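## Task

Take the milk bottle off the cart and set it upright on the second shelf of the supply shelving (counting the lowest shelf as one), directly behind the water bottle already there, on the side away from the shelf's front edge. Everything else on that shelf must stay on it, standing and not piled on anything. Release the bottle and move the robot away. The robot must not tip over or end up leaning, and the result must hold without the robot supporting anything.

## Robot and tools

Robot: TidyBot++, a four-caster mobile base (0.54 m long, 0.50 m wide, 0.38 m tall) carrying one seven-joint arm with a two-finger gripper. The shoulder sits 0.12 m ahead of the base centre at 0.68 m height. Cameras: base_camera (pinhole, 644x364) and wrist_camera (fisheye, 644x476, looks along the hand). The arm begins folded, hand down, with the hand reaching up to 0.08 m beyond the base front and the elbow up to 1.15 m high. Loose objects may occasionally get nudged by outside forces.

Frames: the base frame has its origin on the floor below the base centre, x ahead, y to the left, z up. hand_pose is reported in it, as the point between the finger pads; the hand's own z axis runs along the fingers and the fingers move along its y axis. The odometry frame is the base frame as it was when the scene began. base_odometry is wheel-count only, so slip looks like travel; heading is positive leftward, range -3.142 to 3.142. base_tilt is in degrees, forward and right positive. These readings carry a fixed bias of about 1 degree plus noise.

Tool execute_actions: argument actions is a list holding one action or none (empty = just report state and images). cameras optionally picks base_camera, wrist_camera or all; [] returns no images. An action may contain base, joints, speeds. base holds exactly one relative command, an offset from where the base last reported itself: translate_m (metres, forward +, -2 to 2), strafe_m (metres, left +, -2 to 2), or rotate_rad (radians, counter-clockwise from above +, -6.3 to 6.3). joints holds absolute targets by name, radians: joint_1_rad (any angle, vertical axis; positive is clockwise from above, opposite to rotate_rad), joint_2_rad shoulder -2.249 to 2.249, joint_3_rad any angle, joint_4_rad elbow -2.579 to 2.579, joint_5_rad any angle, joint_6_rad wrist -2.099 to 2.099, joint_7_rad any angle (hand down: positive turns counter-clockwise from above; at 1.57 the fingers open toward robot left/right), and gripper_pos 0 (open) to 1 (closed). Done tolerances: 0.039 for joints 1-4, 0.056 for 5-7, 0.03 for the gripper. Unbounded joints go the short way, so rotate more than half a turn in steps. speeds caps top speed for that action: translate_m and strafe_m 0.05-0.5 m/s, rotate_rad 0.1-1.57 rad/s (maximum is the default). Base moves needing over 8.667 s, and any action over 15 s, are rejected; bad keys or values reject the whole call. Motions in an action start together. Joints or base you omit may keep driving toward earlier targets. If a result reports a stop, the remaining calls of that reply do not run.

Arm geometry: upper arm 0.42 m, forearm 0.31 m, hand 0.31 m. With joint_1_rad 0, joint_3_rad 3.14, joint_5_rad 0 the arm stays in the base's x-z plane; segment tilts from vertical (forward +) are joint_2, joint_2-joint_4, and joint_2-joint_4-joint_6. Forward reach from the shoulder is the sum of length*sin(tilt), height the sum of length*cos(tilt). From 3.14, raising joint_3 swings a forward-bent forearm to the right; raising joint_5 swings a bent hand to the right. A downward-pointing hand tops out near 0.94 m height, lower when reaching far. Joint speed up to 1.39 rad/s (1.22 for joints 5-7).

Gripper: pad gap about 85*(1-gripper_pos) mm. At 1 the fingers keep squeezing at roughly 96-120 N each; done there means nothing was caught, while off_target means an object stopped them. Closed tips go about 20 mm past the hand point.

Results: base_status and joint_status say how each motion ended. done (for the base: wheels turned the commanded amount, possibly slipping and falling short). off_target: stopped away from target, possibly still pushing. contact_stop/time_out: target dropped, holding in place. joint command not followed with a cause: targets withheld, usually to avoid the arm hitting itself; joints show not_followed and may be retried in later actions. Nothing prevents the arm hitting the base; ARM HIT flags a hard hit. on_its_own lists uncommanded motion. motor_effort gives percent of maximum with the action's peak in brackets; readings are biased and noisy. A blocked base shoves until timeout and may still say done.

Accuracy: friction leaves joints slightly off; the hand often ends 1-2 cm from the computed spot. To correct, send each joint last command + (desired - read). Held loads cause sag; never command the read angle while holding something. hand_pose itself can be off, so trust images. Odometry drifts a few cm and degrees over many moves.

Hazards: motor torque is about 54 N m (34 for joints 5-7). Torque sensors fault at 104.5 N m (joints 1-4) or 51.3 (5-7), warnings at 56.7 and 29.4; a fault freezes arm and gripper for 10 s while the base continues. Holding loads heats motors: warning at 60 °C, weak braking and sinking at 75 °C, shown as limit_stop_at_motor_heat; resend targets. The robot can tip if the arm snags something around 0.8 m up while driving, or if a raised hand is pushed or pulled sideways; retracting or backing off rights it. Avoid drops, slips, slams and hard pushes. Between calls the robot holds the last command.

Tool wait: seconds 0-10, no new command, returns state and images. Tool zoom_image: camera plus region [x0,y0,x1,y1] pixels, at most 504x504, on that camera's latest full image. Tool finished_scene: scene number; ends the scene irreversibly after the last command is held and reports success. Camera intrinsics: base_camera K=[[376.254,0,324.109],[0,376.254,183.903],[0,0,1]], fovy 51.628; wrist_camera fisheye K=[[217.422,0,315.478],[0,217.422,232.132],[0,0,1]], theta_max 85 degrees.

Each tool is called after "Request:" in YAML: its name, and indented under it one key for each argument.

## Session

Request:
execute_actions:
  actions: []

Scene clock: 0.00 s.
base_odometry: x=+0.000 y=+0.000 heading=+0.000 (m, m, rad; odometry frame)
base_tilt: forward=-0.1 right=-0.2 (deg)
base_status: not commanded
joint_positions: joint_1_rad=+0.019 joint_2_rad=-0.332 joint_3_rad=+3.118 joint_4_rad=-2.524 joint_5_rad=+0.003 joint_6_rad=-0.873 joint_7_rad=+1.586 gripper_pos=+0.000
joint_status: not commanded
motor_effort: joint_1_rad=+0 joint_2_rad=-1 joint_3_rad=-1 joint_4_rad=+13 joint_5_rad=-1 joint_6_rad=-1 joint_7_rad=+0 (%)
hand_pose: x=+0.2610 y=+0.0005 z=+0.5861 quat_wxyz=(+0.005, +0.999, +0.010, +0.038) (m; base frame)
pictures: base_camera, wrist_camera
Images, in order (width x height): base_camera 644x364, wrist_camera 644x476.

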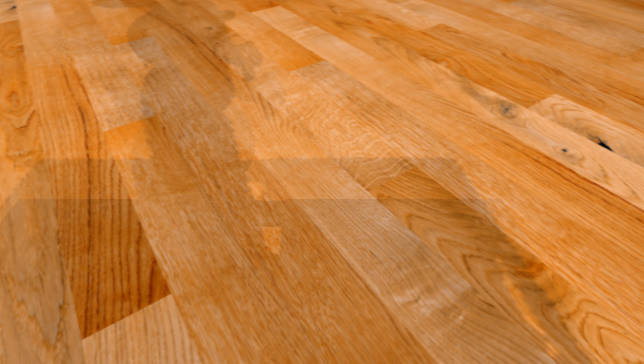

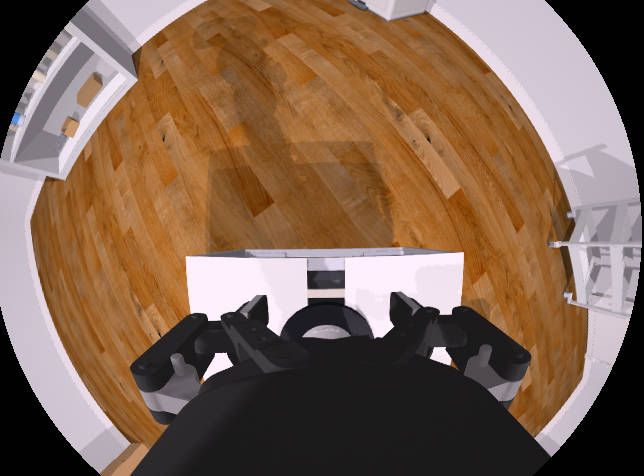

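Request:
execute_actions:
  actions:
    - {"base":{"rotate_rad":-1.6},"joints":{"joint_6_rad":0.45}}

Scene clock: 5.37 s.
base_odometry: x=+0.000 y=+0.000 heading=-1.600 (m, m, rad; odometry frame)
base_tilt: forward=+0.0 right=-0.2 (deg)
base_status: done
joint_positions: joint_1_rad=+0.019 joint_2_rad=-0.332 joint_3_rad=+3.118 joint_4_rad=-2.523 joint_5_rad=+0.003 joint_6_rad=+0.439 joint_7_rad=+1.586 gripper_pos=+0.000
joint_status: all done
motor_effort: joint_1_rad=+0(1) joint_2_rad=-7(7) joint_3_rad=-1(0) joint_4_rad=+18(19) joint_5_rad=-1(1) joint_6_rad=+7(7) joint_7_rad=+0(0) (%)
hand_pose: x=+0.5436 y=+0.0045 z=+0.8403 quat_wxyz=(+0.007, +0.768, +0.011, +0.640) (m; base frame)
pictures: base_camera, wrist_camera
Images, in order (width x height): base_camera 644x364, wrist_camera 644x476.

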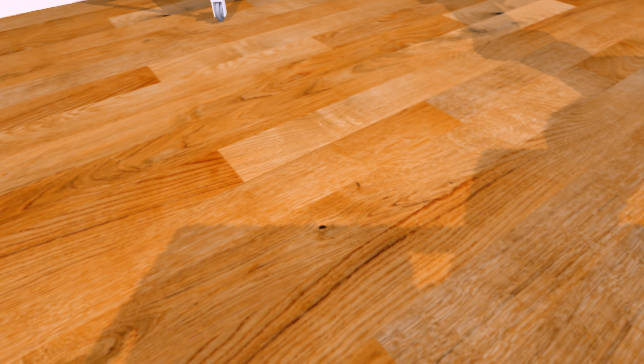

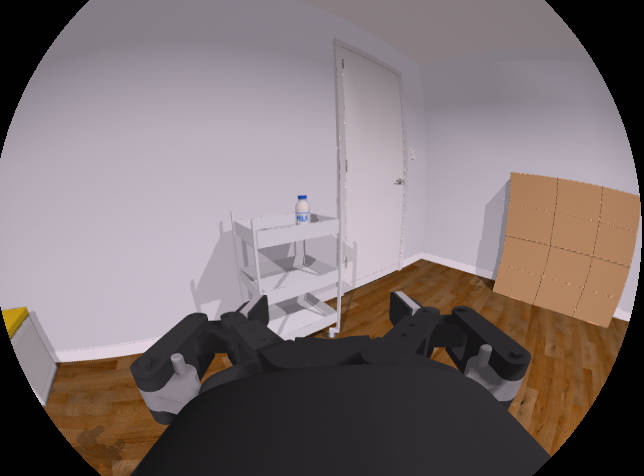

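Request:
execute_actions:
  actions:
    - {"base":{"translate_m":0.55},"joints":{"joint_6_rad":0.62}}

Scene clock: 12.40 s.
base_odometry: x=-0.017 y=-0.550 heading=-1.600 (m, m, rad; odometry frame)
base_tilt: forward=-0.1 right=-0.2 (deg)
base_status: done
joint_positions: joint_1_rad=+0.019 joint_2_rad=-0.331 joint_3_rad=+3.118 joint_4_rad=-2.523 joint_5_rad=+0.003 joint_6_rad=+0.602 joint_7_rad=+1.586 gripper_pos=+0.000
joint_status: all done
motor_effort: joint_1_rad=+0(0) joint_2_rad=-7(8) joint_3_rad=-1(1) joint_4_rad=+19(21) joint_5_rad=-1(1) joint_6_rad=+7(8) joint_7_rad=+1(0) (%)
hand_pose: x=+0.5488 y=+0.0050 z=+0.8907 quat_wxyz=(+0.007, +0.714, +0.011, +0.700) (m; base frame)
pictures: base_camera, wrist_camera
Images, in order (width x height): base_camera 644x364, wrist_camera 644x476.

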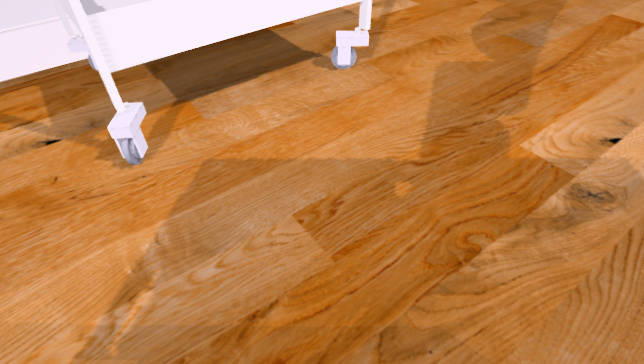

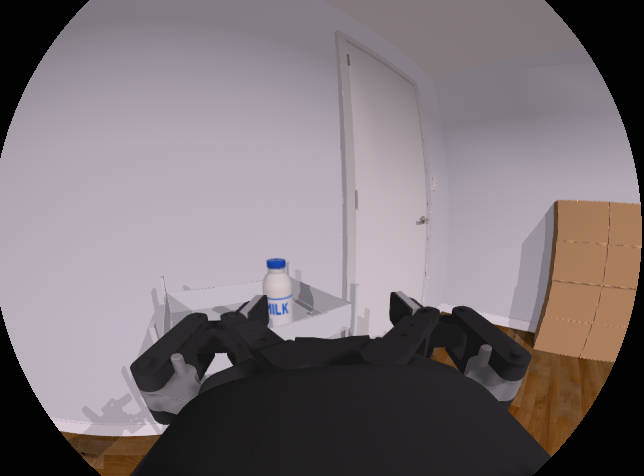

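Request:
execute_actions:
  actions:
    - {"base":{"strafe_m":0.11},"joints":{"joint_2_rad":0.16,"joint_4_rad":-2.435,"joint_6_rad":0.795}}

Scene clock: 23.93 s.
base_odometry: x=+0.093 y=-0.553 heading=-1.600 (m, m, rad; odometry frame)
base_tilt: forward=+0.0 right=-0.2 (deg)
base_status: done
joint_positions: joint_1_rad=+0.019 joint_2_rad=+0.151 joint_3_rad=+3.117 joint_4_rad=-2.454 joint_5_rad=+0.003 joint_6_rad=+0.760 joint_7_rad=+1.586 gripper_pos=+0.000
joint_status: all done
motor_effort: joint_1_rad=+0(1) joint_2_rad=-19(20) joint_3_rad=-1(1) joint_4_rad=+14(20) joint_5_rad=-1(1) joint_6_rad=+6(7) joint_7_rad=+0(0) (%)
hand_pose: x=+0.6424 y=+0.0043 z=+0.7432 quat_wxyz=(+0.002, +0.797, +0.008, +0.604) (m; base frame)
pictures: base_camera, wrist_camera
Images, in order (width x height): base_camera 644x364, wrist_camera 644x476.

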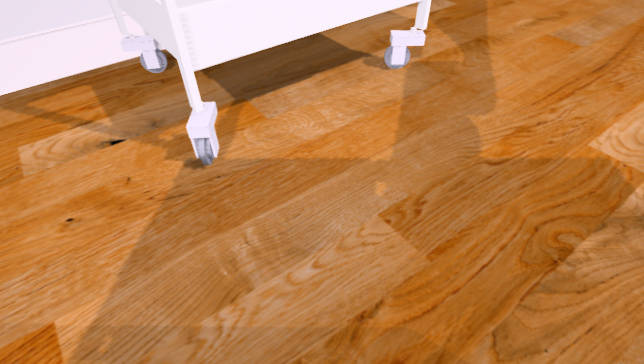

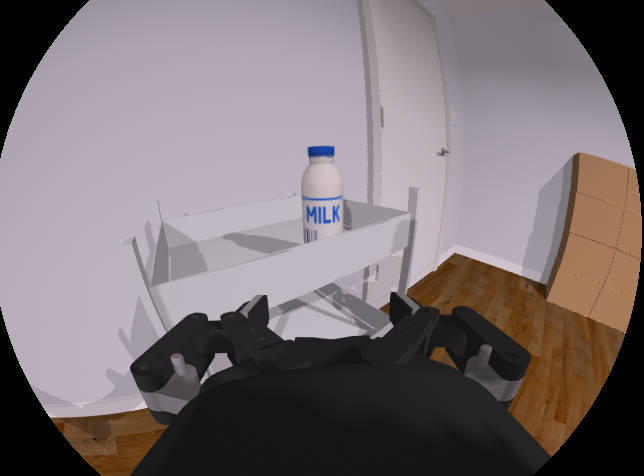

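Request:
execute_actions:
  actions:
    - {"base":{"translate_m":0.12},"joints":{"joint_2_rad":0.12,"joint_6_rad":0.85}}
  cameras: ["wrist_camera"]

Scene clock: 29.50 s.
base_odometry: x=+0.090 y=-0.673 heading=-1.600 (m, m, rad; odometry frame)
base_tilt: forward=+0.0 right=-0.2 (deg)
base_status: done
joint_positions: joint_1_rad=+0.019 joint_2_rad=+0.125 joint_3_rad=+3.117 joint_4_rad=-2.448 joint_5_rad=+0.003 joint_6_rad=+0.820 joint_7_rad=+1.586 gripper_pos=+0.000
joint_status: all done
motor_effort: joint_1_rad=+0(1) joint_2_rad=-18(21) joint_3_rad=-1(2) joint_4_rad=+14(15) joint_5_rad=-1(1) joint_6_rad=+6(7) joint_7_rad=+0(0) (%)
hand_pose: x=+0.6467 y=+0.0044 z=+0.7785 quat_wxyz=(+0.002, +0.768, +0.008, +0.640) (m; base frame)
pictures: wrist_camera
Images, in order (width x height): wrist_camera 644x476.

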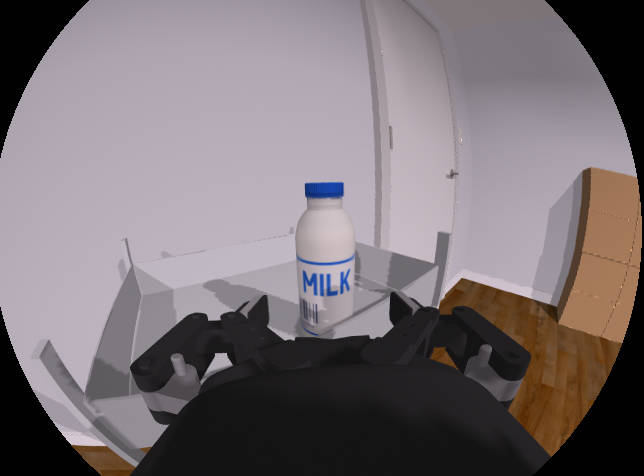

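Request:
execute_actions:
  actions:
    - {"base":{"translate_m":0.11},"speeds":{"translate_m":0.15}}
  cameras: ["wrist_camera"]

Scene clock: 34.27 s.
base_odometry: x=+0.087 y=-0.783 heading=-1.600 (m, m, rad; odometry frame)
base_tilt: forward=+0.0 right=-0.2 (deg)
base_status: done
joint_positions: joint_1_rad=+0.019 joint_2_rad=+0.124 joint_3_rad=+3.117 joint_4_rad=-2.446 joint_5_rad=+0.003 joint_6_rad=+0.820 joint_7_rad=+1.586 gripper_pos=+0.000
joint_status: not commanded
motor_effort: joint_1_rad=+0(1) joint_2_rad=-18(21) joint_3_rad=-1(2) joint_4_rad=+14(16) joint_5_rad=-1(1) joint_6_rad=+6(7) joint_7_rad=+1(1) (%)
hand_pose: x=+0.6471 y=+0.0044 z=+0.7796 quat_wxyz=(+0.002, +0.767, +0.008, +0.641) (m; base frame)
pictures: wrist_camera
Images, in order (width x height): wrist_camera 644x476.

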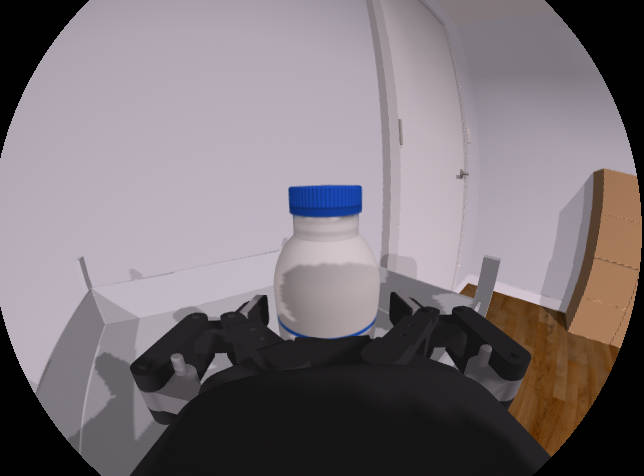

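Request:
execute_actions:
  actions:
    - {"base":{"translate_m":0.02}}
  cameras: []

Request:
execute_actions:
  actions:
    - {"joints":{"gripper_pos":1}}
  cameras: []

Request:
execute_actions:
  actions:
    - {"joints":{"joint_2_rad":-0.05,"joint_4_rad":-2.3,"joint_6_rad":0.53}}
  cameras: ["wrist_camera"]

Scene clock: 44.37 s.
base_odometry: x=+0.087 y=-0.804 heading=-1.600 (m, m, rad; odometry frame)
base_tilt: forward=+0.0 right=-0.2 (deg)
base_status: done
joint_positions: joint_1_rad=+0.019 joint_2_rad=+0.125 joint_3_rad=+3.117 joint_4_rad=-2.443 joint_5_rad=+0.003 joint_6_rad=+0.820 joint_7_rad=+1.586 gripper_pos=+0.000
joint_status: not commanded
motor_effort: joint_1_rad=+0(1) joint_2_rad=-18(22) joint_3_rad=-1(2) joint_4_rad=+14(15) joint_5_rad=-1(1) joint_6_rad=+7(7) joint_7_rad=+0(0) (%)
hand_pose: x=+0.6482 y=+0.0044 z=+0.7807 quat_wxyz=(+0.002, +0.767, +0.008, +0.642) (m; base frame)
pictures: none
No camera images: the call's "cameras" was empty. Leave "cameras" out to get every camera's image.

Scene clock: 45.47 s.
base_odometry: x=+0.087 y=-0.803 heading=-1.600 (m, m, rad; odometry frame)
base_tilt: forward=+0.0 right=-0.2 (deg)
base_status: not commanded
joint_positions: joint_1_rad=+0.019 joint_2_rad=+0.125 joint_3_rad=+3.117 joint_4_rad=-2.443 joint_5_rad=+0.003 joint_6_rad=+0.821 joint_7_rad=+1.586 gripper_pos=+0.265
joint_status: gripper_pos off_target (ended at +0.265, target +1.000)
motor_effort: joint_1_rad=+0(2) joint_2_rad=-18(19) joint_3_rad=-1(1) joint_4_rad=+14(14) joint_5_rad=-1(2) joint_6_rad=+6(6) joint_7_rad=+0(0) (%)
hand_pose: x=+0.6482 y=+0.0044 z=+0.7809 quat_wxyz=(+0.002, +0.766, +0.008, +0.642) (m; base frame)
pictures: none
No camera images: the call's "cameras" was empty. Leave "cameras" out to get every camera's image.

Scene clock: 46.60 s.
base_odometry: x=+0.087 y=-0.803 heading=-1.600 (m, m, rad; odometry frame)
base_tilt: forward=+0.0 right=-0.2 (deg)
base_status: not commanded
joint_positions: joint_1_rad=+0.019 joint_2_rad=-0.019 joint_3_rad=+3.117 joint_4_rad=-2.339 joint_5_rad=+0.003 joint_6_rad=+0.538 joint_7_rad=+1.586 gripper_pos=+0.265
joint_status: joint_4_rad off_target (ended at -2.339, target -2.300); the others done
motor_effort: joint_1_rad=+0(0) joint_2_rad=-21(25) joint_3_rad=-1(2) joint_4_rad=+22(21) joint_5_rad=+0(1) joint_6_rad=+10(11) joint_7_rad=+0(0) (%)
hand_pose: x=+0.6451 y=+0.0046 z=+0.8232 quat_wxyz=(+0.004, +0.778, +0.010, +0.629) (m; base frame)
pictures: wrist_camera
Images, in order (width x height): wrist_camera 644x476.

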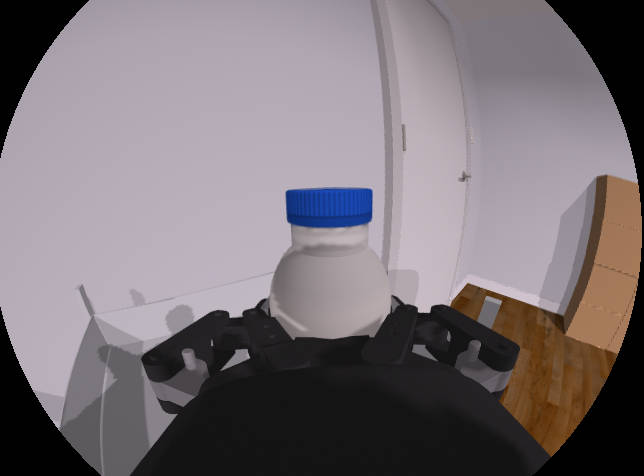

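Request:
execute_actions:
  actions:
    - {"joints":{"joint_2_rad":-0.23,"joint_4_rad":-2.02,"joint_6_rad":0.1}}
  cameras: []

Request:
execute_actions:
  actions:
    - {"base":{"translate_m":-0.6}}
  cameras: []

Request:
execute_actions:
  actions:
    - {"base":{"rotate_rad":2.1},"joints":{"joint_2_rad":0.16,"joint_4_rad":-2.435,"joint_6_rad":0.85}}

Scene clock: 52.90 s.
base_odometry: x=+0.087 y=-0.803 heading=-1.600 (m, m, rad; odometry frame)
base_tilt: forward=+0.0 right=-0.2 (deg)
base_status: not commanded
joint_positions: joint_1_rad=+0.019 joint_2_rad=-0.203 joint_3_rad=+3.117 joint_4_rad=-2.058 joint_5_rad=+0.003 joint_6_rad=+0.108 joint_7_rad=+1.586 gripper_pos=+0.265
joint_status: all done
motor_effort: joint_1_rad=+0(0) joint_2_rad=-18(23) joint_3_rad=-1(1) joint_4_rad=+27(27) joint_5_rad=-2(2) joint_6_rad=+10(11) joint_7_rad=+1(0) (%)
hand_pose: x=+0.6421 y=+0.0053 z=+0.9510 quat_wxyz=(+0.006, +0.767, +0.010, +0.642) (m; base frame)
pictures: none
No camera images: the call's "cameras" was empty. Leave "cameras" out to get every camera's image.

Scene clock: 55.60 s.
base_odometry: x=+0.104 y=-0.204 heading=-1.600 (m, m, rad; odometry frame)
base_tilt: forward=+0.0 right=-0.2 (deg)
base_status: done
joint_positions: joint_1_rad=+0.019 joint_2_rad=-0.207 joint_3_rad=+3.117 joint_4_rad=-2.058 joint_5_rad=+0.003 joint_6_rad=+0.105 joint_7_rad=+1.586 gripper_pos=+0.265
joint_status: not commanded
motor_effort: joint_1_rad=+0(2) joint_2_rad=-18(22) joint_3_rad=-1(4) joint_4_rad=+27(28) joint_5_rad=-1(1) joint_6_rad=+11(11) joint_7_rad=+0(0) (%)
hand_pose: x=+0.6408 y=+0.0053 z=+0.9525 quat_wxyz=(+0.006, +0.766, +0.010, +0.643) (m; base frame)
pictures: none
No camera images: the call's "cameras" was empty. Leave "cameras" out to get every camera's image.

Scene clock: 58.27 s.
base_odometry: x=+0.104 y=-0.203 heading=+0.500 (m, m, rad; odometry frame)
base_tilt: forward=+0.0 right=-0.2 (deg)
base_status: done
joint_positions: joint_1_rad=+0.017 joint_2_rad=+0.187 joint_3_rad=+3.117 joint_4_rad=-2.438 joint_5_rad=+0.003 joint_6_rad=+0.797 joint_7_rad=+1.586 gripper_pos=+0.265
joint_status: all done
motor_effort: joint_1_rad=+0(3) joint_2_rad=-25(28) joint_3_rad=-1(4) joint_4_rad=+17(27) joint_5_rad=-1(2) joint_6_rad=+10(11) joint_7_rad=+0(0) (%)
hand_pose: x=+0.6533 y=+0.0055 z=+0.7425 quat_wxyz=(+0.000, +0.792, +0.009, +0.610) (m; base frame)
pictures: base_camera, wrist_camera
Images, in order (width x height): base_camera 644x364, wrist_camera 644x476.

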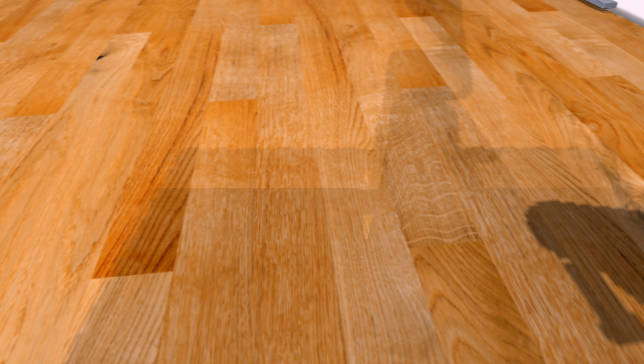

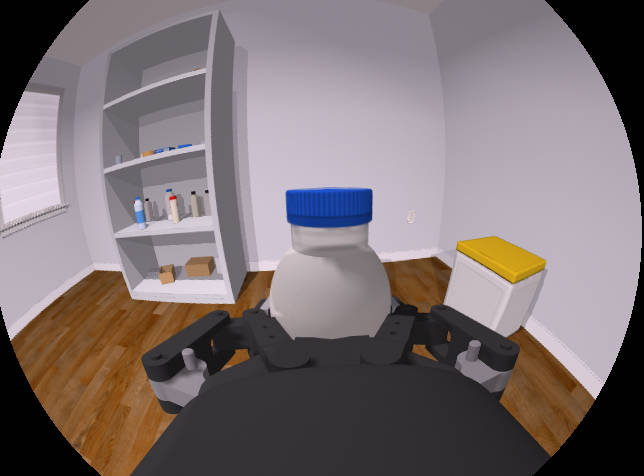

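Request:
execute_actions:
  actions:
    - {"base":{"rotate_rad":0.08}}
  cameras: []

Request:
execute_actions:
  actions:
    - {"base":{"strafe_m":0.75},"joints":{"joint_2_rad":-0.2,"joint_4_rad":-2.2,"joint_6_rad":-0.2}}
  cameras: []

Request:
execute_actions:
  actions:
    - {"base":{"translate_m":0.55}}

Scene clock: 65.20 s.
base_odometry: x=+0.104 y=-0.203 heading=+0.580 (m, m, rad; odometry frame)
base_tilt: forward=+0.0 right=-0.2 (deg)
base_status: done
joint_positions: joint_1_rad=+0.013 joint_2_rad=+0.187 joint_3_rad=+3.113 joint_4_rad=-2.438 joint_5_rad=+0.003 joint_6_rad=+0.797 joint_7_rad=+1.586 gripper_pos=+0.265
joint_status: not commanded
motor_effort: joint_1_rad=+0(3) joint_2_rad=-25(25) joint_3_rad=-1(4) joint_4_rad=+17(17) joint_5_rad=-1(1) joint_6_rad=+10(10) joint_7_rad=+0(1) (%)
hand_pose: x=+0.6532 y=+0.0097 z=+0.7426 quat_wxyz=(-0.002, +0.792, +0.012, +0.610) (m; base frame)
pictures: none
No camera images: the call's "cameras" was empty. Leave "cameras" out to get every camera's image.

Scene clock: 68.07 s.
base_odometry: x=-0.308 y=+0.423 heading=+0.580 (m, m, rad; odometry frame)
base_tilt: forward=+0.0 right=-0.2 (deg)
base_status: done
joint_positions: joint_1_rad=+0.014 joint_2_rad=-0.173 joint_3_rad=+3.113 joint_4_rad=-2.243 joint_5_rad=+0.003 joint_6_rad=-0.192 joint_7_rad=+1.586 gripper_pos=+0.265
joint_status: joint_4_rad off_target (ended at -2.243, target -2.200); the others done
motor_effort: joint_1_rad=+0(2) joint_2_rad=-16(26) joint_3_rad=-1(4) joint_4_rad=+23(24) joint_5_rad=-1(0) joint_6_rad=+8(10) joint_7_rad=+0(0) (%)
hand_pose: x=+0.5620 y=+0.0078 z=+0.7472 quat_wxyz=(+0.003, +0.905, +0.016, +0.426) (m; base frame)
pictures: none
No camera images: the call's "cameras" was empty. Leave "cameras" out to get every camera's image.

Scene clock: 70.53 s.
base_odometry: x=+0.152 y=+0.725 heading=+0.581 (m, m, rad; odometry frame)
base_tilt: forward=+0.0 right=-0.2 (deg)
base_status: done
joint_positions: joint_1_rad=+0.014 joint_2_rad=-0.174 joint_3_rad=+3.113 joint_4_rad=-2.237 joint_5_rad=+0.003 joint_6_rad=-0.192 joint_7_rad=+1.586 gripper_pos=+0.265
joint_status: not commanded
motor_effort: joint_1_rad=+0(0) joint_2_rad=-15(19) joint_3_rad=-1(1) joint_4_rad=+23(25) joint_5_rad=-1(1) joint_6_rad=+7(8) joint_7_rad=+1(1) (%)
hand_pose: x=+0.5642 y=+0.0079 z=+0.7510 quat_wxyz=(+0.003, +0.903, +0.016, +0.429) (m; base frame)
pictures: base_camera, wrist_camera
Images, in order (width x height): base_camera 644x364, wrist_camera 644x476.

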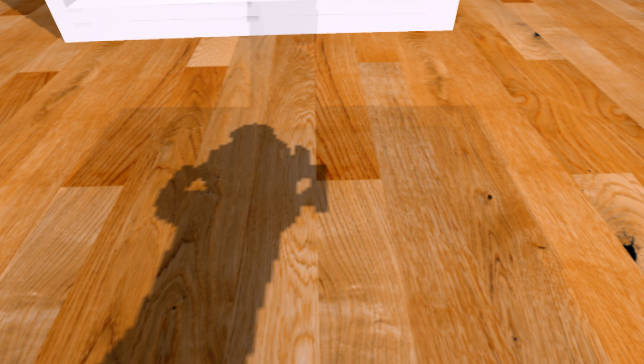

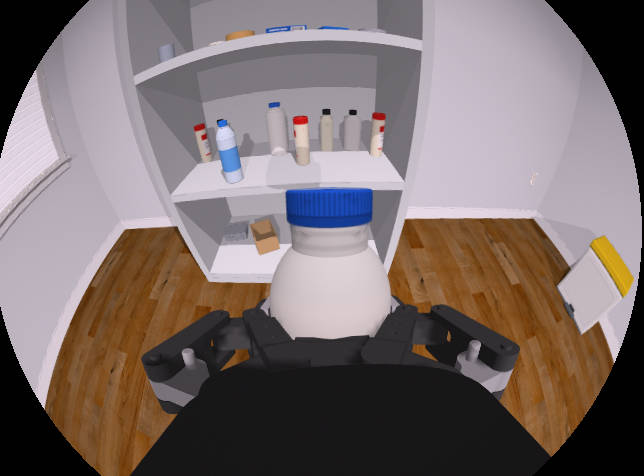

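Request:
execute_actions:
  actions:
    - {"base":{"strafe_m":0.28},"joints":{"joint_6_rad":-0.35}}

Request:
zoom_image:
  camera: "wrist_camera"
  region: [200, 0, 520, 200]

Scene clock: 78.47 s.
base_odometry: x=-0.001 y=+0.960 heading=+0.581 (m, m, rad; odometry frame)
base_tilt: forward=-0.1 right=-0.2 (deg)
base_status: done
joint_positions: joint_1_rad=+0.014 joint_2_rad=-0.174 joint_3_rad=+3.113 joint_4_rad=-2.231 joint_5_rad=+0.003 joint_6_rad=-0.350 joint_7_rad=+1.586 gripper_pos=+0.265
joint_status: all done
motor_effort: joint_1_rad=+0(2) joint_2_rad=-15(16) joint_3_rad=-1(1) joint_4_rad=+22(25) joint_5_rad=+0(0) joint_6_rad=+6(8) joint_7_rad=+0(1) (%)
hand_pose: x=+0.5324 y=+0.0071 z=+0.7183 quat_wxyz=(+0.003, +0.933, +0.016, +0.359) (m; base frame)
pictures: base_camera, wrist_camera
Images, in order (width x height): base_camera 644x364, wrist_camera 644x476.

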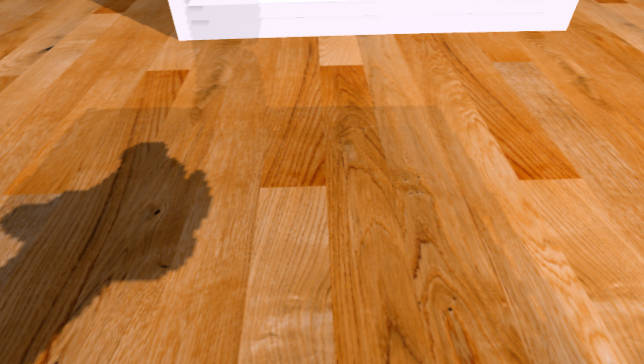

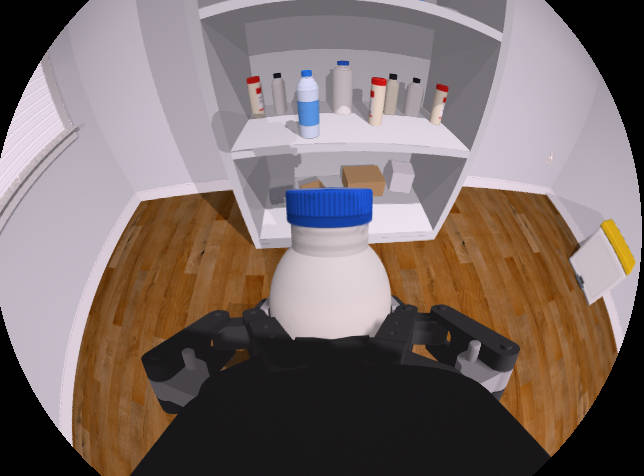

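Region (200, 0, 520, 200) of wrist_camera's 644x476 image, scaled by 1.575; it fills the top 315 rows of this view, and the rest is white.

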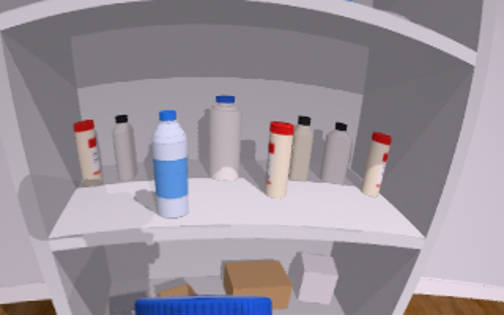

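Request:
execute_actions:
  actions:
    - {"base":{"strafe_m":-0.53},"joints":{"joint_1_rad":-0.8,"joint_3_rad":3.14,"joint_2_rad":0.59,"joint_4_rad":-2.51,"joint_6_rad":1.43}}
  cameras: []

Request:
execute_actions:
  actions:
    - {"base":{"translate_m":0.5}}

Scene clock: 105.87 s.
base_odometry: x=+0.289 y=+0.516 heading=+0.580 (m, m, rad; odometry frame)
base_tilt: forward=+0.0 right=-0.2 (deg)
base_status: done
joint_positions: joint_1_rad=-0.787 joint_2_rad=+0.603 joint_3_rad=+3.131 joint_4_rad=-2.510 joint_5_rad=+0.003 joint_6_rad=+1.372 joint_7_rad=+1.586 gripper_pos=+0.265
joint_status: joint_6_rad off_target (ended at +1.372, target +1.430); the others done
motor_effort: joint_1_rad=+1(2) joint_2_rad=-32(32) joint_3_rad=-2(4) joint_4_rad=+8(23) joint_5_rad=-2(0) joint_6_rad=+10(11) joint_7_rad=+0(0) (%)
hand_pose: x=+0.5052 y=+0.3978 z=+0.6616 quat_wxyz=(-0.248, +0.703, +0.301, +0.595) (m; base frame)
pictures: none
No camera images: the call's "cameras" was empty. Leave "cameras" out to get every camera's image.

Scene clock: 108.23 s.
base_odometry: x=+0.708 y=+0.790 heading=+0.580 (m, m, rad; odometry frame)
base_tilt: forward=+0.0 right=-0.2 (deg)
base_status: done
joint_positions: joint_1_rad=-0.790 joint_2_rad=+0.605 joint_3_rad=+3.134 joint_4_rad=-2.512 joint_5_rad=+0.003 joint_6_rad=+1.372 joint_7_rad=+1.586 gripper_pos=+0.265
joint_status: not commanded
motor_effort: joint_1_rad=+0(2) joint_2_rad=-31(33) joint_3_rad=-2(4) joint_4_rad=+8(9) joint_5_rad=-1(0) joint_6_rad=+10(11) joint_7_rad=+0(0) (%)
hand_pose: x=+0.5044 y=+0.3974 z=+0.6600 quat_wxyz=(-0.247, +0.704, +0.302, +0.594) (m; base frame)
pictures: base_camera, wrist_camera
Images, in order (width x height): base_camera 644x364, wrist_camera 644x476.

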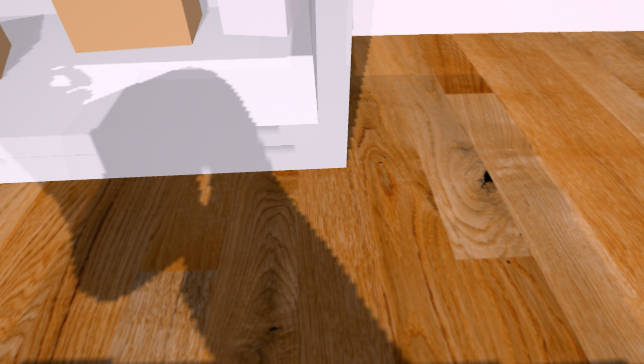

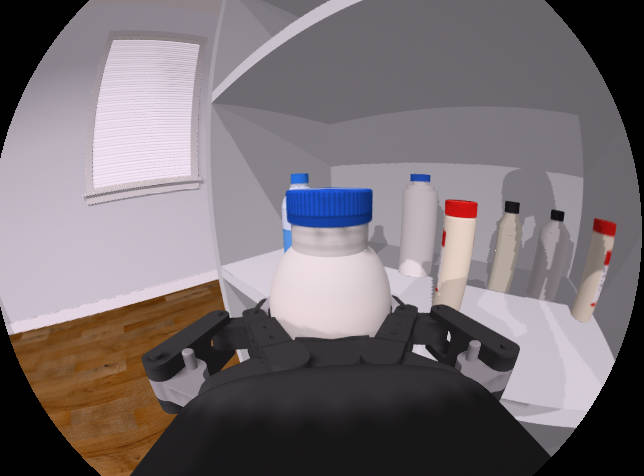

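Request:
execute_actions:
  actions:
    - {"base":{"strafe_m":0.06},"joints":{"joint_2_rad":0.42,"joint_4_rad":-2.47,"joint_6_rad":1.18}}
  cameras: []

Request:
execute_actions:
  actions:
    - {"base":{"translate_m":0.145},"speeds":{"translate_m":0.2}}

Scene clock: 121.73 s.
base_odometry: x=+0.675 y=+0.841 heading=+0.579 (m, m, rad; odometry frame)
base_tilt: forward=+0.0 right=-0.2 (deg)
base_status: done
joint_positions: joint_1_rad=-0.795 joint_2_rad=+0.455 joint_3_rad=+3.134 joint_4_rad=-2.495 joint_5_rad=+0.003 joint_6_rad=+1.187 joint_7_rad=+1.586 gripper_pos=+0.265
joint_status: all done
motor_effort: joint_1_rad=+0(2) joint_2_rad=-29(32) joint_3_rad=-2(3) joint_4_rad=+12(13) joint_5_rad=-1(0) joint_6_rad=+10(12) joint_7_rad=+0(0) (%)
hand_pose: x=+0.5000 y=+0.3970 z=+0.6917 quat_wxyz=(-0.246, +0.708, +0.307, +0.587) (m; base frame)
pictures: none
No camera images: the call's "cameras" was empty. Leave "cameras" out to get every camera's image.

Scene clock: 123.23 s.
base_odometry: x=+0.796 y=+0.920 heading=+0.580 (m, m, rad; odometry frame)
base_tilt: forward=+0.0 right=-0.2 (deg)
base_status: done
joint_positions: joint_1_rad=-0.795 joint_2_rad=+0.454 joint_3_rad=+3.134 joint_4_rad=-2.495 joint_5_rad=+0.003 joint_6_rad=+1.186 joint_7_rad=+1.586 gripper_pos=+0.265
joint_status: not commanded
motor_effort: joint_1_rad=+0(2) joint_2_rad=-29(30) joint_3_rad=-2(3) joint_4_rad=+11(13) joint_5_rad=-1(2) joint_6_rad=+10(11) joint_7_rad=+0(0) (%)
hand_pose: x=+0.5001 y=+0.3970 z=+0.6919 quat_wxyz=(-0.245, +0.708, +0.307, +0.587) (m; base frame)
pictures: base_camera, wrist_camera
Images, in order (width x height): base_camera 644x364, wrist_camera 644x476.

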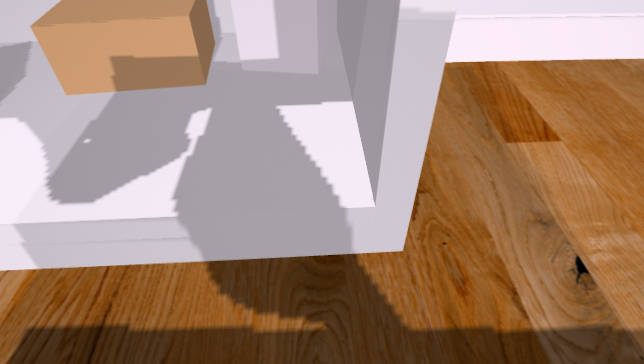

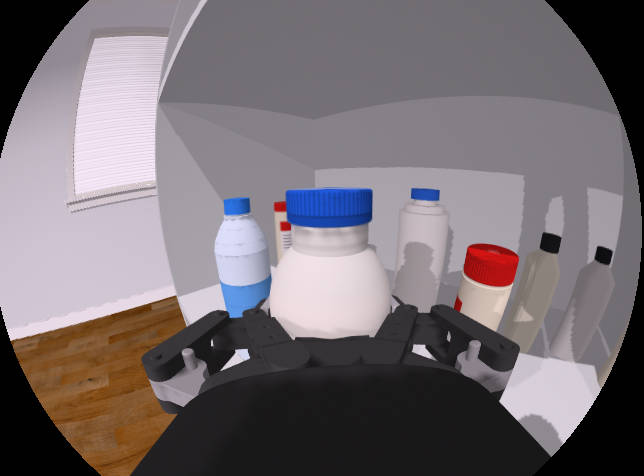

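Request:
execute_actions:
  actions:
    - {"joints":{"joint_2_rad":0.5,"joint_4_rad":-2.07,"joint_6_rad":0.86}}
  cameras: []

Request:
execute_actions:
  actions:
    - {"joints":{"joint_2_rad":0.73,"joint_4_rad":-1.66,"joint_6_rad":0.70}}
  cameras: ["wrist_camera"]

Scene clock: 132.60 s.
base_odometry: x=+0.796 y=+0.920 heading=+0.580 (m, m, rad; odometry frame)
base_tilt: forward=+0.0 right=-0.2 (deg)
base_status: not commanded
joint_positions: joint_1_rad=-0.795 joint_2_rad=+0.516 joint_3_rad=+3.134 joint_4_rad=-2.108 joint_5_rad=+0.003 joint_6_rad=+0.867 joint_7_rad=+1.586 gripper_pos=+0.265
joint_status: all done
motor_effort: joint_1_rad=+0(0) joint_2_rad=-37(38) joint_3_rad=-2(2) joint_4_rad=+17(17) joint_5_rad=-1(1) joint_6_rad=+10(11) joint_7_rad=+1(0) (%)
hand_pose: x=+0.5829 y=+0.4820 z=+0.7168 quat_wxyz=(-0.246, +0.706, +0.306, +0.589) (m; base frame)
pictures: none
No camera images: the call's "cameras" was empty. Leave "cameras" out to get every camera's image.

Scene clock: 134.17 s.
base_odometry: x=+0.796 y=+0.920 heading=+0.580 (m, m, rad; odometry frame)
base_tilt: forward=+0.0 right=-0.2 (deg)
base_status: not commanded
joint_positions: joint_1_rad=-0.795 joint_2_rad=+0.759 joint_3_rad=+3.134 joint_4_rad=-1.703 joint_5_rad=+0.003 joint_6_rad=+0.706 joint_7_rad=+1.586 gripper_pos=+0.265
joint_status: joint_4_rad off_target (ended at -1.703, target -1.660); the others done
motor_effort: joint_1_rad=+0(0) joint_2_rad=-47(48) joint_3_rad=-2(2) joint_4_rad=+20(20) joint_5_rad=-1(0) joint_6_rad=+10(11) joint_7_rad=+1(1) (%)
hand_pose: x=+0.6699 y=+0.5707 z=+0.6860 quat_wxyz=(-0.246, +0.706, +0.305, +0.590) (m; base frame)
pictures: wrist_camera
Images, in order (width x height): wrist_camera 644x476.

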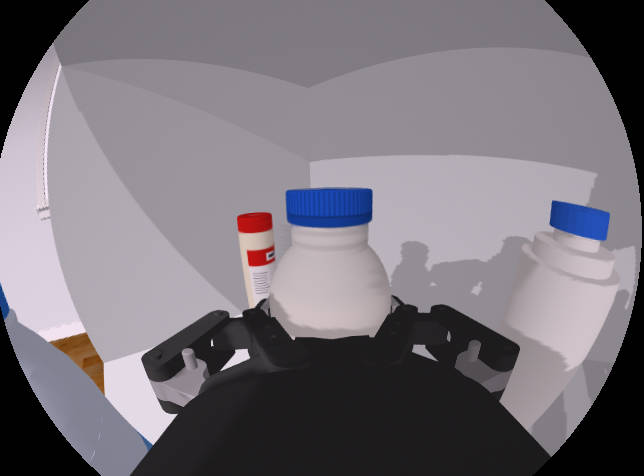

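Request:
execute_actions:
  actions:
    - {"joints":{"joint_2_rad":0.81,"joint_6_rad":0.84}}
  cameras: ["wrist_camera"]

Request:
execute_actions:
  actions:
    - {"joints":{"joint_2_rad":0.85,"joint_6_rad":0.88}}
  cameras: ["wrist_camera"]

Scene clock: 139.37 s.
base_odometry: x=+0.796 y=+0.920 heading=+0.580 (m, m, rad; odometry frame)
base_tilt: forward=+0.0 right=-0.2 (deg)
base_status: not commanded
joint_positions: joint_1_rad=-0.795 joint_2_rad=+0.834 joint_3_rad=+3.134 joint_4_rad=-1.697 joint_5_rad=+0.003 joint_6_rad=+0.791 joint_7_rad=+1.586 gripper_pos=+0.265
joint_status: all done
motor_effort: joint_1_rad=+0(1) joint_2_rad=-48(49) joint_3_rad=-2(3) joint_4_rad=+19(20) joint_5_rad=-1(1) joint_6_rad=+10(11) joint_7_rad=+0(0) (%)
hand_pose: x=+0.6737 y=+0.5746 z=+0.6549 quat_wxyz=(-0.249, +0.702, +0.303, +0.595) (m; base frame)
pictures: wrist_camera
Images, in order (width x height): wrist_camera 644x476.

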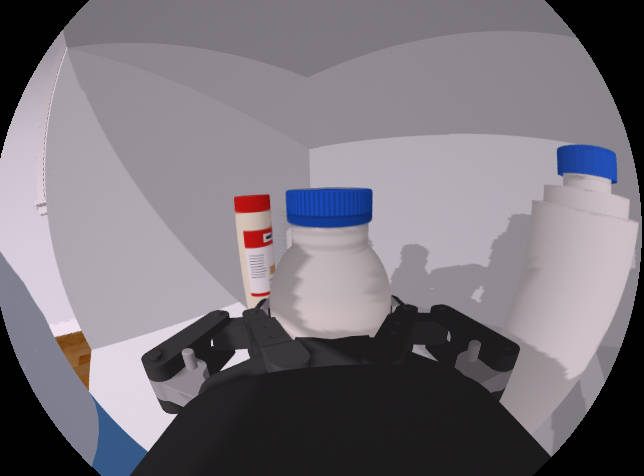

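Scene clock: 140.07 s.
base_odometry: x=+0.796 y=+0.920 heading=+0.580 (m, m, rad; odometry frame)
base_tilt: forward=+0.0 right=-0.2 (deg)
base_status: not commanded
joint_positions: joint_1_rad=-0.795 joint_2_rad=+0.852 joint_3_rad=+3.134 joint_4_rad=-1.691 joint_5_rad=+0.003 joint_6_rad=+0.833 joint_7_rad=+1.586 gripper_pos=+0.265
joint_status: all done
motor_effort: joint_1_rad=+0(1) joint_2_rad=-46(49) joint_3_rad=-2(2) joint_4_rad=+17(19) joint_5_rad=-1(1) joint_6_rad=+9(11) joint_7_rad=+1(0) (%)
hand_pose: x=+0.6762 y=+0.5770 z=+0.6557 quat_wxyz=(-0.253, +0.693, +0.299, +0.605) (m; base frame)
pictures: wrist_camera
Images, in order (width x height): wrist_camera 644x476.

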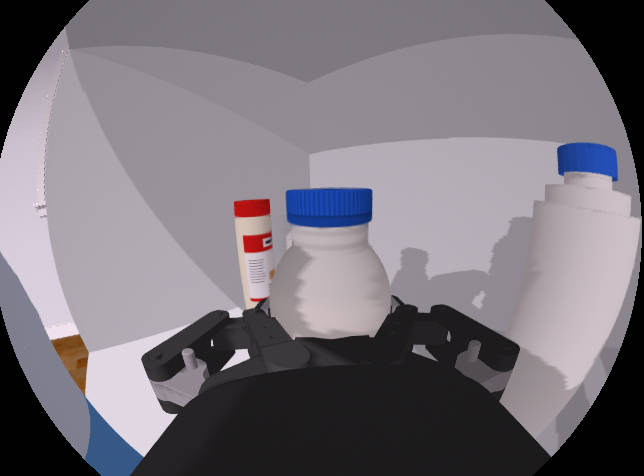

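Contact. Release and retract.

Request:
execute_actions:
  actions:
    - {"joints":{"gripper_pos":0.08}}
  cameras: []

Request:
execute_actions:
  actions:
    - {"joints":{"joint_2_rad":0.66,"joint_4_rad":-2.1,"joint_6_rad":1.03}}
  cameras: ["wrist_camera"]

Request:
execute_actions:
  actions:
    - {"joints":{"joint_2_rad":0.45,"joint_4_rad":-2.5,"joint_6_rad":1.2}}
  cameras: []

Request:
execute_actions:
  actions:
    - {"base":{"translate_m":-0.45}}
  cameras: []

Request:
execute_actions:
  actions:
    - {"base":{"strafe_m":0.56},"joints":{"joint_1_rad":0,"joint_2_rad":-0.2,"joint_4_rad":-2.2,"joint_6_rad":-0.1}}
  cameras: ["wrist_camera"]

Scene clock: 147.47 s.
base_odometry: x=+0.796 y=+0.920 heading=+0.580 (m, m, rad; odometry frame)
base_tilt: forward=+0.0 right=-0.2 (deg)
base_status: not commanded
joint_positions: joint_1_rad=-0.795 joint_2_rad=+0.851 joint_3_rad=+3.134 joint_4_rad=-1.675 joint_5_rad=+0.003 joint_6_rad=+0.847 joint_7_rad=+1.586 gripper_pos=+0.080
joint_status: all done
motor_effort: joint_1_rad=+0(1) joint_2_rad=-42(46) joint_3_rad=-2(2) joint_4_rad=+15(17) joint_5_rad=-1(1) joint_6_rad=+7(9) joint_7_rad=+0(0) (%)
hand_pose: x=+0.6799 y=+0.5808 z=+0.6690 quat_wxyz=(-0.257, +0.683, +0.295, +0.616) (m; base frame)
pictures: none
No camera images: the call's "cameras" was empty. Leave "cameras" out to get every camera's image.

Scene clock: 149.07 s.
base_odometry: x=+0.796 y=+0.920 heading=+0.580 (m, m, rad; odometry frame)
base_tilt: forward=+0.0 right=-0.2 (deg)
base_status: not commanded
joint_positions: joint_1_rad=-0.795 joint_2_rad=+0.675 joint_3_rad=+3.134 joint_4_rad=-2.084 joint_5_rad=+0.003 joint_6_rad=+0.995 joint_7_rad=+1.586 gripper_pos=+0.080
joint_status: all done
motor_effort: joint_1_rad=-1(1) joint_2_rad=-34(42) joint_3_rad=-3(3) joint_4_rad=+11(14) joint_5_rad=+0(0) joint_6_rad=+7(7) joint_7_rad=+0(1) (%)
hand_pose: x=+0.5948 y=+0.4940 z=+0.6594 quat_wxyz=(-0.245, +0.708, +0.306, +0.587) (m; base frame)
pictures: wrist_camera
Images, in order (width x height): wrist_camera 644x476.

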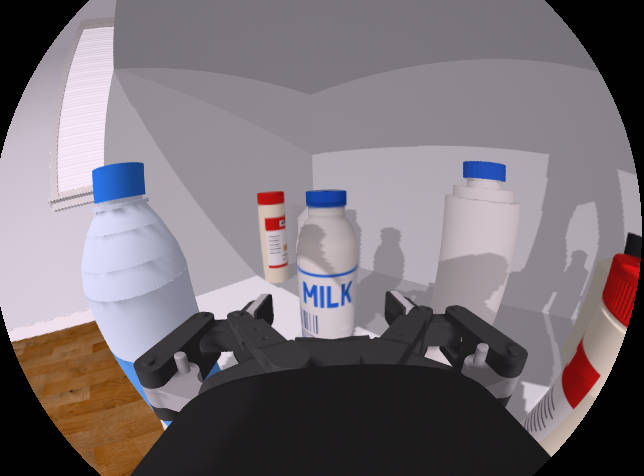

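Scene clock: 150.60 s.
base_odometry: x=+0.796 y=+0.920 heading=+0.580 (m, m, rad; odometry frame)
base_tilt: forward=+0.0 right=-0.2 (deg)
base_status: not commanded
joint_positions: joint_1_rad=-0.795 joint_2_rad=+0.462 joint_3_rad=+3.134 joint_4_rad=-2.485 joint_5_rad=+0.003 joint_6_rad=+1.166 joint_7_rad=+1.586 gripper_pos=+0.080
joint_status: all done
motor_effort: joint_1_rad=+0(1) joint_2_rad=-25(35) joint_3_rad=-2(2) joint_4_rad=+8(12) joint_5_rad=-1(1) joint_6_rad=+6(7) joint_7_rad=+1(1) (%)
hand_pose: x=+0.5019 y=+0.3988 z=+0.6850 quat_wxyz=(-0.243, +0.713, +0.309, +0.580) (m; base frame)
pictures: none
No camera images: the call's "cameras" was empty. Leave "cameras" out to get every camera's image.

Scene clock: 152.93 s.
base_odometry: x=+0.420 y=+0.674 heading=+0.579 (m, m, rad; odometry frame)
base_tilt: forward=-0.1 right=-0.2 (deg)
base_status: done
joint_positions: joint_1_rad=-0.797 joint_2_rad=+0.459 joint_3_rad=+3.135 joint_4_rad=-2.489 joint_5_rad=+0.003 joint_6_rad=+1.167 joint_7_rad=+1.586 gripper_pos=+0.080
joint_status: not commanded
motor_effort: joint_1_rad=+0(2) joint_2_rad=-25(26) joint_3_rad=-2(3) joint_4_rad=+9(11) joint_5_rad=-1(0) joint_6_rad=+6(7) joint_7_rad=+0(0) (%)
hand_pose: x=+0.5004 y=+0.3979 z=+0.6855 quat_wxyz=(-0.243, +0.713, +0.310, +0.580) (m; base frame)
pictures: none
No camera images: the call's "cameras" was empty. Leave "cameras" out to get every camera's image.

Scene clock: 155.40 s.
base_odometry: x=+0.113 y=+1.143 heading=+0.580 (m, m, rad; odometry frame)
base_tilt: forward=-0.1 right=-0.2 (deg)
base_status: done
joint_positions: joint_1_rad=-0.016 joint_2_rad=-0.190 joint_3_rad=+3.135 joint_4_rad=-2.219 joint_5_rad=+0.003 joint_6_rad=-0.068 joint_7_rad=+1.586 gripper_pos=+0.080
joint_status: all done
motor_effort: joint_1_rad=+0(2) joint_2_rad=-13(25) joint_3_rad=-1(3) joint_4_rad=+20(20) joint_5_rad=-1(0) joint_6_rad=+5(7) joint_7_rad=+0(1) (%)
hand_pose: x=+0.5904 y=+0.0123 z=+0.7993 quat_wxyz=(-0.001, +0.867, +0.018, +0.499) (m; base frame)
pictures: wrist_camera
Images, in order (width x height): wrist_camera 644x476.

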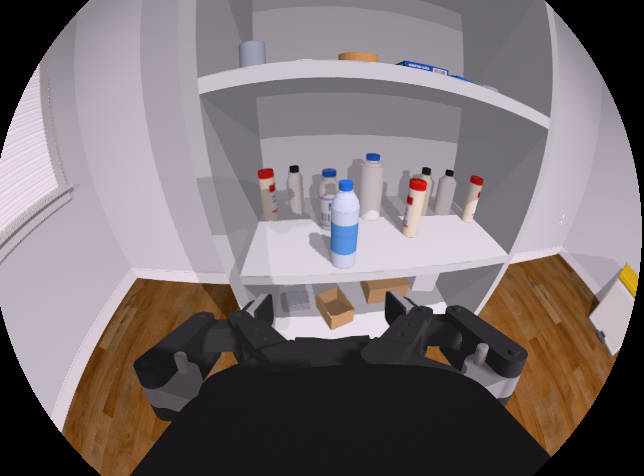

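Request:
execute_actions:
  actions:
    - {"base":{"strafe_m":-0.035},"joints":{"gripper_pos":0,"joint_2_rad":0.64,"joint_4_rad":-2.53,"joint_6_rad":1.45}}
  cameras: []

Request:
execute_actions:
  actions:
    - {"base":{"translate_m":0.17}}
  cameras: ["wrist_camera"]

Scene clock: 163.60 s.
base_odometry: x=+0.132 y=+1.113 heading=+0.580 (m, m, rad; odometry frame)
base_tilt: forward=+0.0 right=-0.2 (deg)
base_status: done
joint_positions: joint_1_rad=-0.010 joint_2_rad=+0.629 joint_3_rad=+3.137 joint_4_rad=-2.511 joint_5_rad=+0.003 joint_6_rad=+1.418 joint_7_rad=+1.586 gripper_pos=+0.000
joint_status: all done
motor_effort: joint_1_rad=+0(2) joint_2_rad=-27(28) joint_3_rad=-1(1) joint_4_rad=+5(20) joint_5_rad=-1(1) joint_6_rad=+7(7) joint_7_rad=+0(0) (%)
hand_pose: x=+0.6748 y=+0.0099 z=+0.6611 quat_wxyz=(-0.001, +0.758, +0.011, +0.652) (m; base frame)
pictures: none
No camera images: the call's "cameras" was empty. Leave "cameras" out to get every camera's image.

Scene clock: 165.13 s.
base_odometry: x=+0.274 y=+1.207 heading=+0.580 (m, m, rad; odometry frame)
base_tilt: forward=+0.0 right=-0.2 (deg)
base_status: done
joint_positions: joint_1_rad=-0.010 joint_2_rad=+0.631 joint_3_rad=+3.137 joint_4_rad=-2.517 joint_5_rad=+0.003 joint_6_rad=+1.419 joint_7_rad=+1.586 gripper_pos=+0.000
joint_status: not commanded
motor_effort: joint_1_rad=+0(0) joint_2_rad=-27(28) joint_3_rad=-2(2) joint_4_rad=+5(6) joint_5_rad=-1(1) joint_6_rad=+7(7) joint_7_rad=+0(0) (%)
hand_pose: x=+0.6724 y=+0.0099 z=+0.6579 quat_wxyz=(-0.001, +0.761, +0.011, +0.649) (m; base frame)
pictures: wrist_camera
Images, in order (width x height): wrist_camera 644x476.

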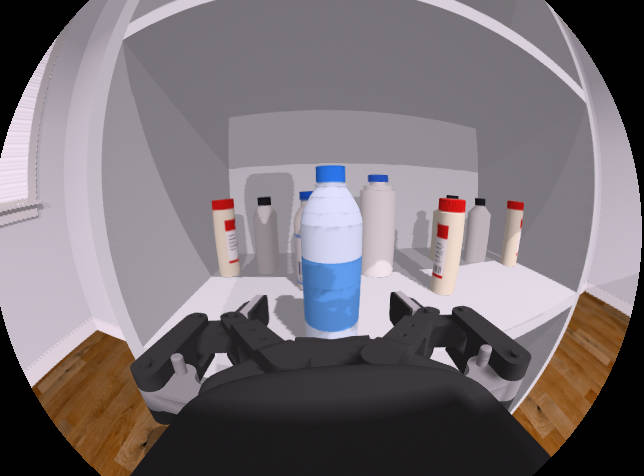

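Request:
execute_actions:
  actions:
    - {"base":{"translate_m":0.125},"speeds":{"translate_m":0.2}}
  cameras: []

Request:
execute_actions:
  actions:
    - {"joints":{"gripper_pos":1}}
  cameras: []

Request:
execute_actions:
  actions:
    - {"base":{"strafe_m":0.032},"speeds":{"strafe_m":0.05}}
  cameras: []

Request:
execute_actions:
  actions:
    - {"joints":{"gripper_pos":0}}
  cameras: []

Request:
execute_actions:
  actions:
    - {"base":{"translate_m":-0.5}}
  cameras: ["wrist_camera"]

Scene clock: 173.17 s.
base_odometry: x=+0.379 y=+1.275 heading=+0.580 (m, m, rad; odometry frame)
base_tilt: forward=+0.0 right=-0.2 (deg)
base_status: done
joint_positions: joint_1_rad=-0.010 joint_2_rad=+0.631 joint_3_rad=+3.137 joint_4_rad=-2.520 joint_5_rad=+0.003 joint_6_rad=+1.419 joint_7_rad=+1.586 gripper_pos=+0.000
joint_status: not commanded
motor_effort: joint_1_rad=-1(1) joint_2_rad=-26(28) joint_3_rad=-2(2) joint_4_rad=+6(7) joint_5_rad=-1(1) joint_6_rad=+7(7) joint_7_rad=+0(0) (%)
hand_pose: x=+0.6714 y=+0.0098 z=+0.6572 quat_wxyz=(-0.001, +0.762, +0.011, +0.648) (m; base frame)
pictures: none
No camera images: the call's "cameras" was empty. Leave "cameras" out to get every camera's image.

Scene clock: 174.27 s.
base_odometry: x=+0.379 y=+1.275 heading=+0.580 (m, m, rad; odometry frame)
base_tilt: forward=+0.0 right=-0.2 (deg)
base_status: not commanded
joint_positions: joint_1_rad=-0.010 joint_2_rad=+0.631 joint_3_rad=+3.137 joint_4_rad=-2.520 joint_5_rad=+0.003 joint_6_rad=+1.420 joint_7_rad=+1.586 gripper_pos=+0.285
joint_status: gripper_pos off_target (ended at +0.285, target +1.000)
motor_effort: joint_1_rad=+0(1) joint_2_rad=-26(27) joint_3_rad=-1(3) joint_4_rad=+6(6) joint_5_rad=-1(0) joint_6_rad=+7(7) joint_7_rad=+1(1) (%)
hand_pose: x=+0.6715 y=+0.0097 z=+0.6574 quat_wxyz=(-0.001, +0.761, +0.011, +0.648) (m; base frame)
pictures: none
No camera images: the call's "cameras" was empty. Leave "cameras" out to get every camera's image.

Scene clock: 175.37 s.
base_odometry: x=+0.361 y=+1.302 heading=+0.580 (m, m, rad; odometry frame)
base_tilt: forward=+0.0 right=-0.2 (deg)
base_status: done
joint_positions: joint_1_rad=-0.006 joint_2_rad=+0.631 joint_3_rad=+3.138 joint_4_rad=-2.520 joint_5_rad=+0.003 joint_6_rad=+1.420 joint_7_rad=+1.586 gripper_pos=+0.285
joint_status: not commanded
motor_effort: joint_1_rad=-1(3) joint_2_rad=-28(28) joint_3_rad=-2(4) joint_4_rad=+6(6) joint_5_rad=-1(0) joint_6_rad=+8(8) joint_7_rad=+1(1) (%)
hand_pose: x=+0.6715 y=+0.0071 z=+0.6573 quat_wxyz=(+0.000, +0.762, +0.009, +0.648) (m; base frame)
pictures: none
No camera images: the call's "cameras" was empty. Leave "cameras" out to get every camera's image.

Scene clock: 176.47 s.
base_odometry: x=+0.361 y=+1.302 heading=+0.580 (m, m, rad; odometry frame)
base_tilt: forward=+0.0 right=-0.2 (deg)
base_status: not commanded
joint_positions: joint_1_rad=-0.006 joint_2_rad=+0.632 joint_3_rad=+3.138 joint_4_rad=-2.520 joint_5_rad=+0.003 joint_6_rad=+1.420 joint_7_rad=+1.586 gripper_pos=+0.000
joint_status: all done
motor_effort: joint_1_rad=+0(0) joint_2_rad=-26(29) joint_3_rad=-2(2) joint_4_rad=+6(7) joint_5_rad=-1(0) joint_6_rad=+7(8) joint_7_rad=+1(0) (%)
hand_pose: x=+0.6715 y=+0.0071 z=+0.6571 quat_wxyz=(+0.000, +0.762, +0.009, +0.648) (m; base frame)
pictures: none
No camera images: the call's "cameras" was empty. Leave "cameras" out to get every camera's image.

Scene clock: 178.83 s.
base_odometry: x=-0.057 y=+1.028 heading=+0.579 (m, m, rad; odometry frame)
base_tilt: forward=+0.0 right=-0.2 (deg)
base_status: done
joint_positions: joint_1_rad=-0.006 joint_2_rad=+0.632 joint_3_rad=+3.138 joint_4_rad=-2.524 joint_5_rad=+0.003 joint_6_rad=+1.420 joint_7_rad=+1.586 gripper_pos=+0.000
joint_status: not commanded
motor_effort: joint_1_rad=+0(0) joint_2_rad=-27(28) joint_3_rad=-2(2) joint_4_rad=+5(7) joint_5_rad=-1(1) joint_6_rad=+6(7) joint_7_rad=+0(0) (%)
hand_pose: x=+0.6701 y=+0.0071 z=+0.6559 quat_wxyz=(+0.000, +0.763, +0.010, +0.646) (m; base frame)
pictures: wrist_camera
Images, in order (width x height): wrist_camera 644x476.

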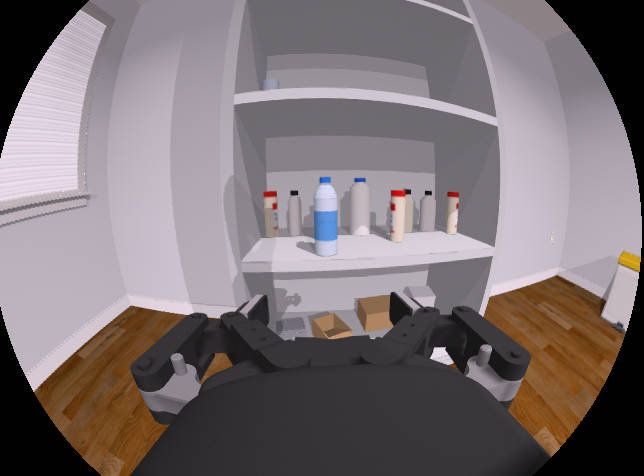

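Request:
finished_scene:
  scene: 1

The scene is finished: the task was done.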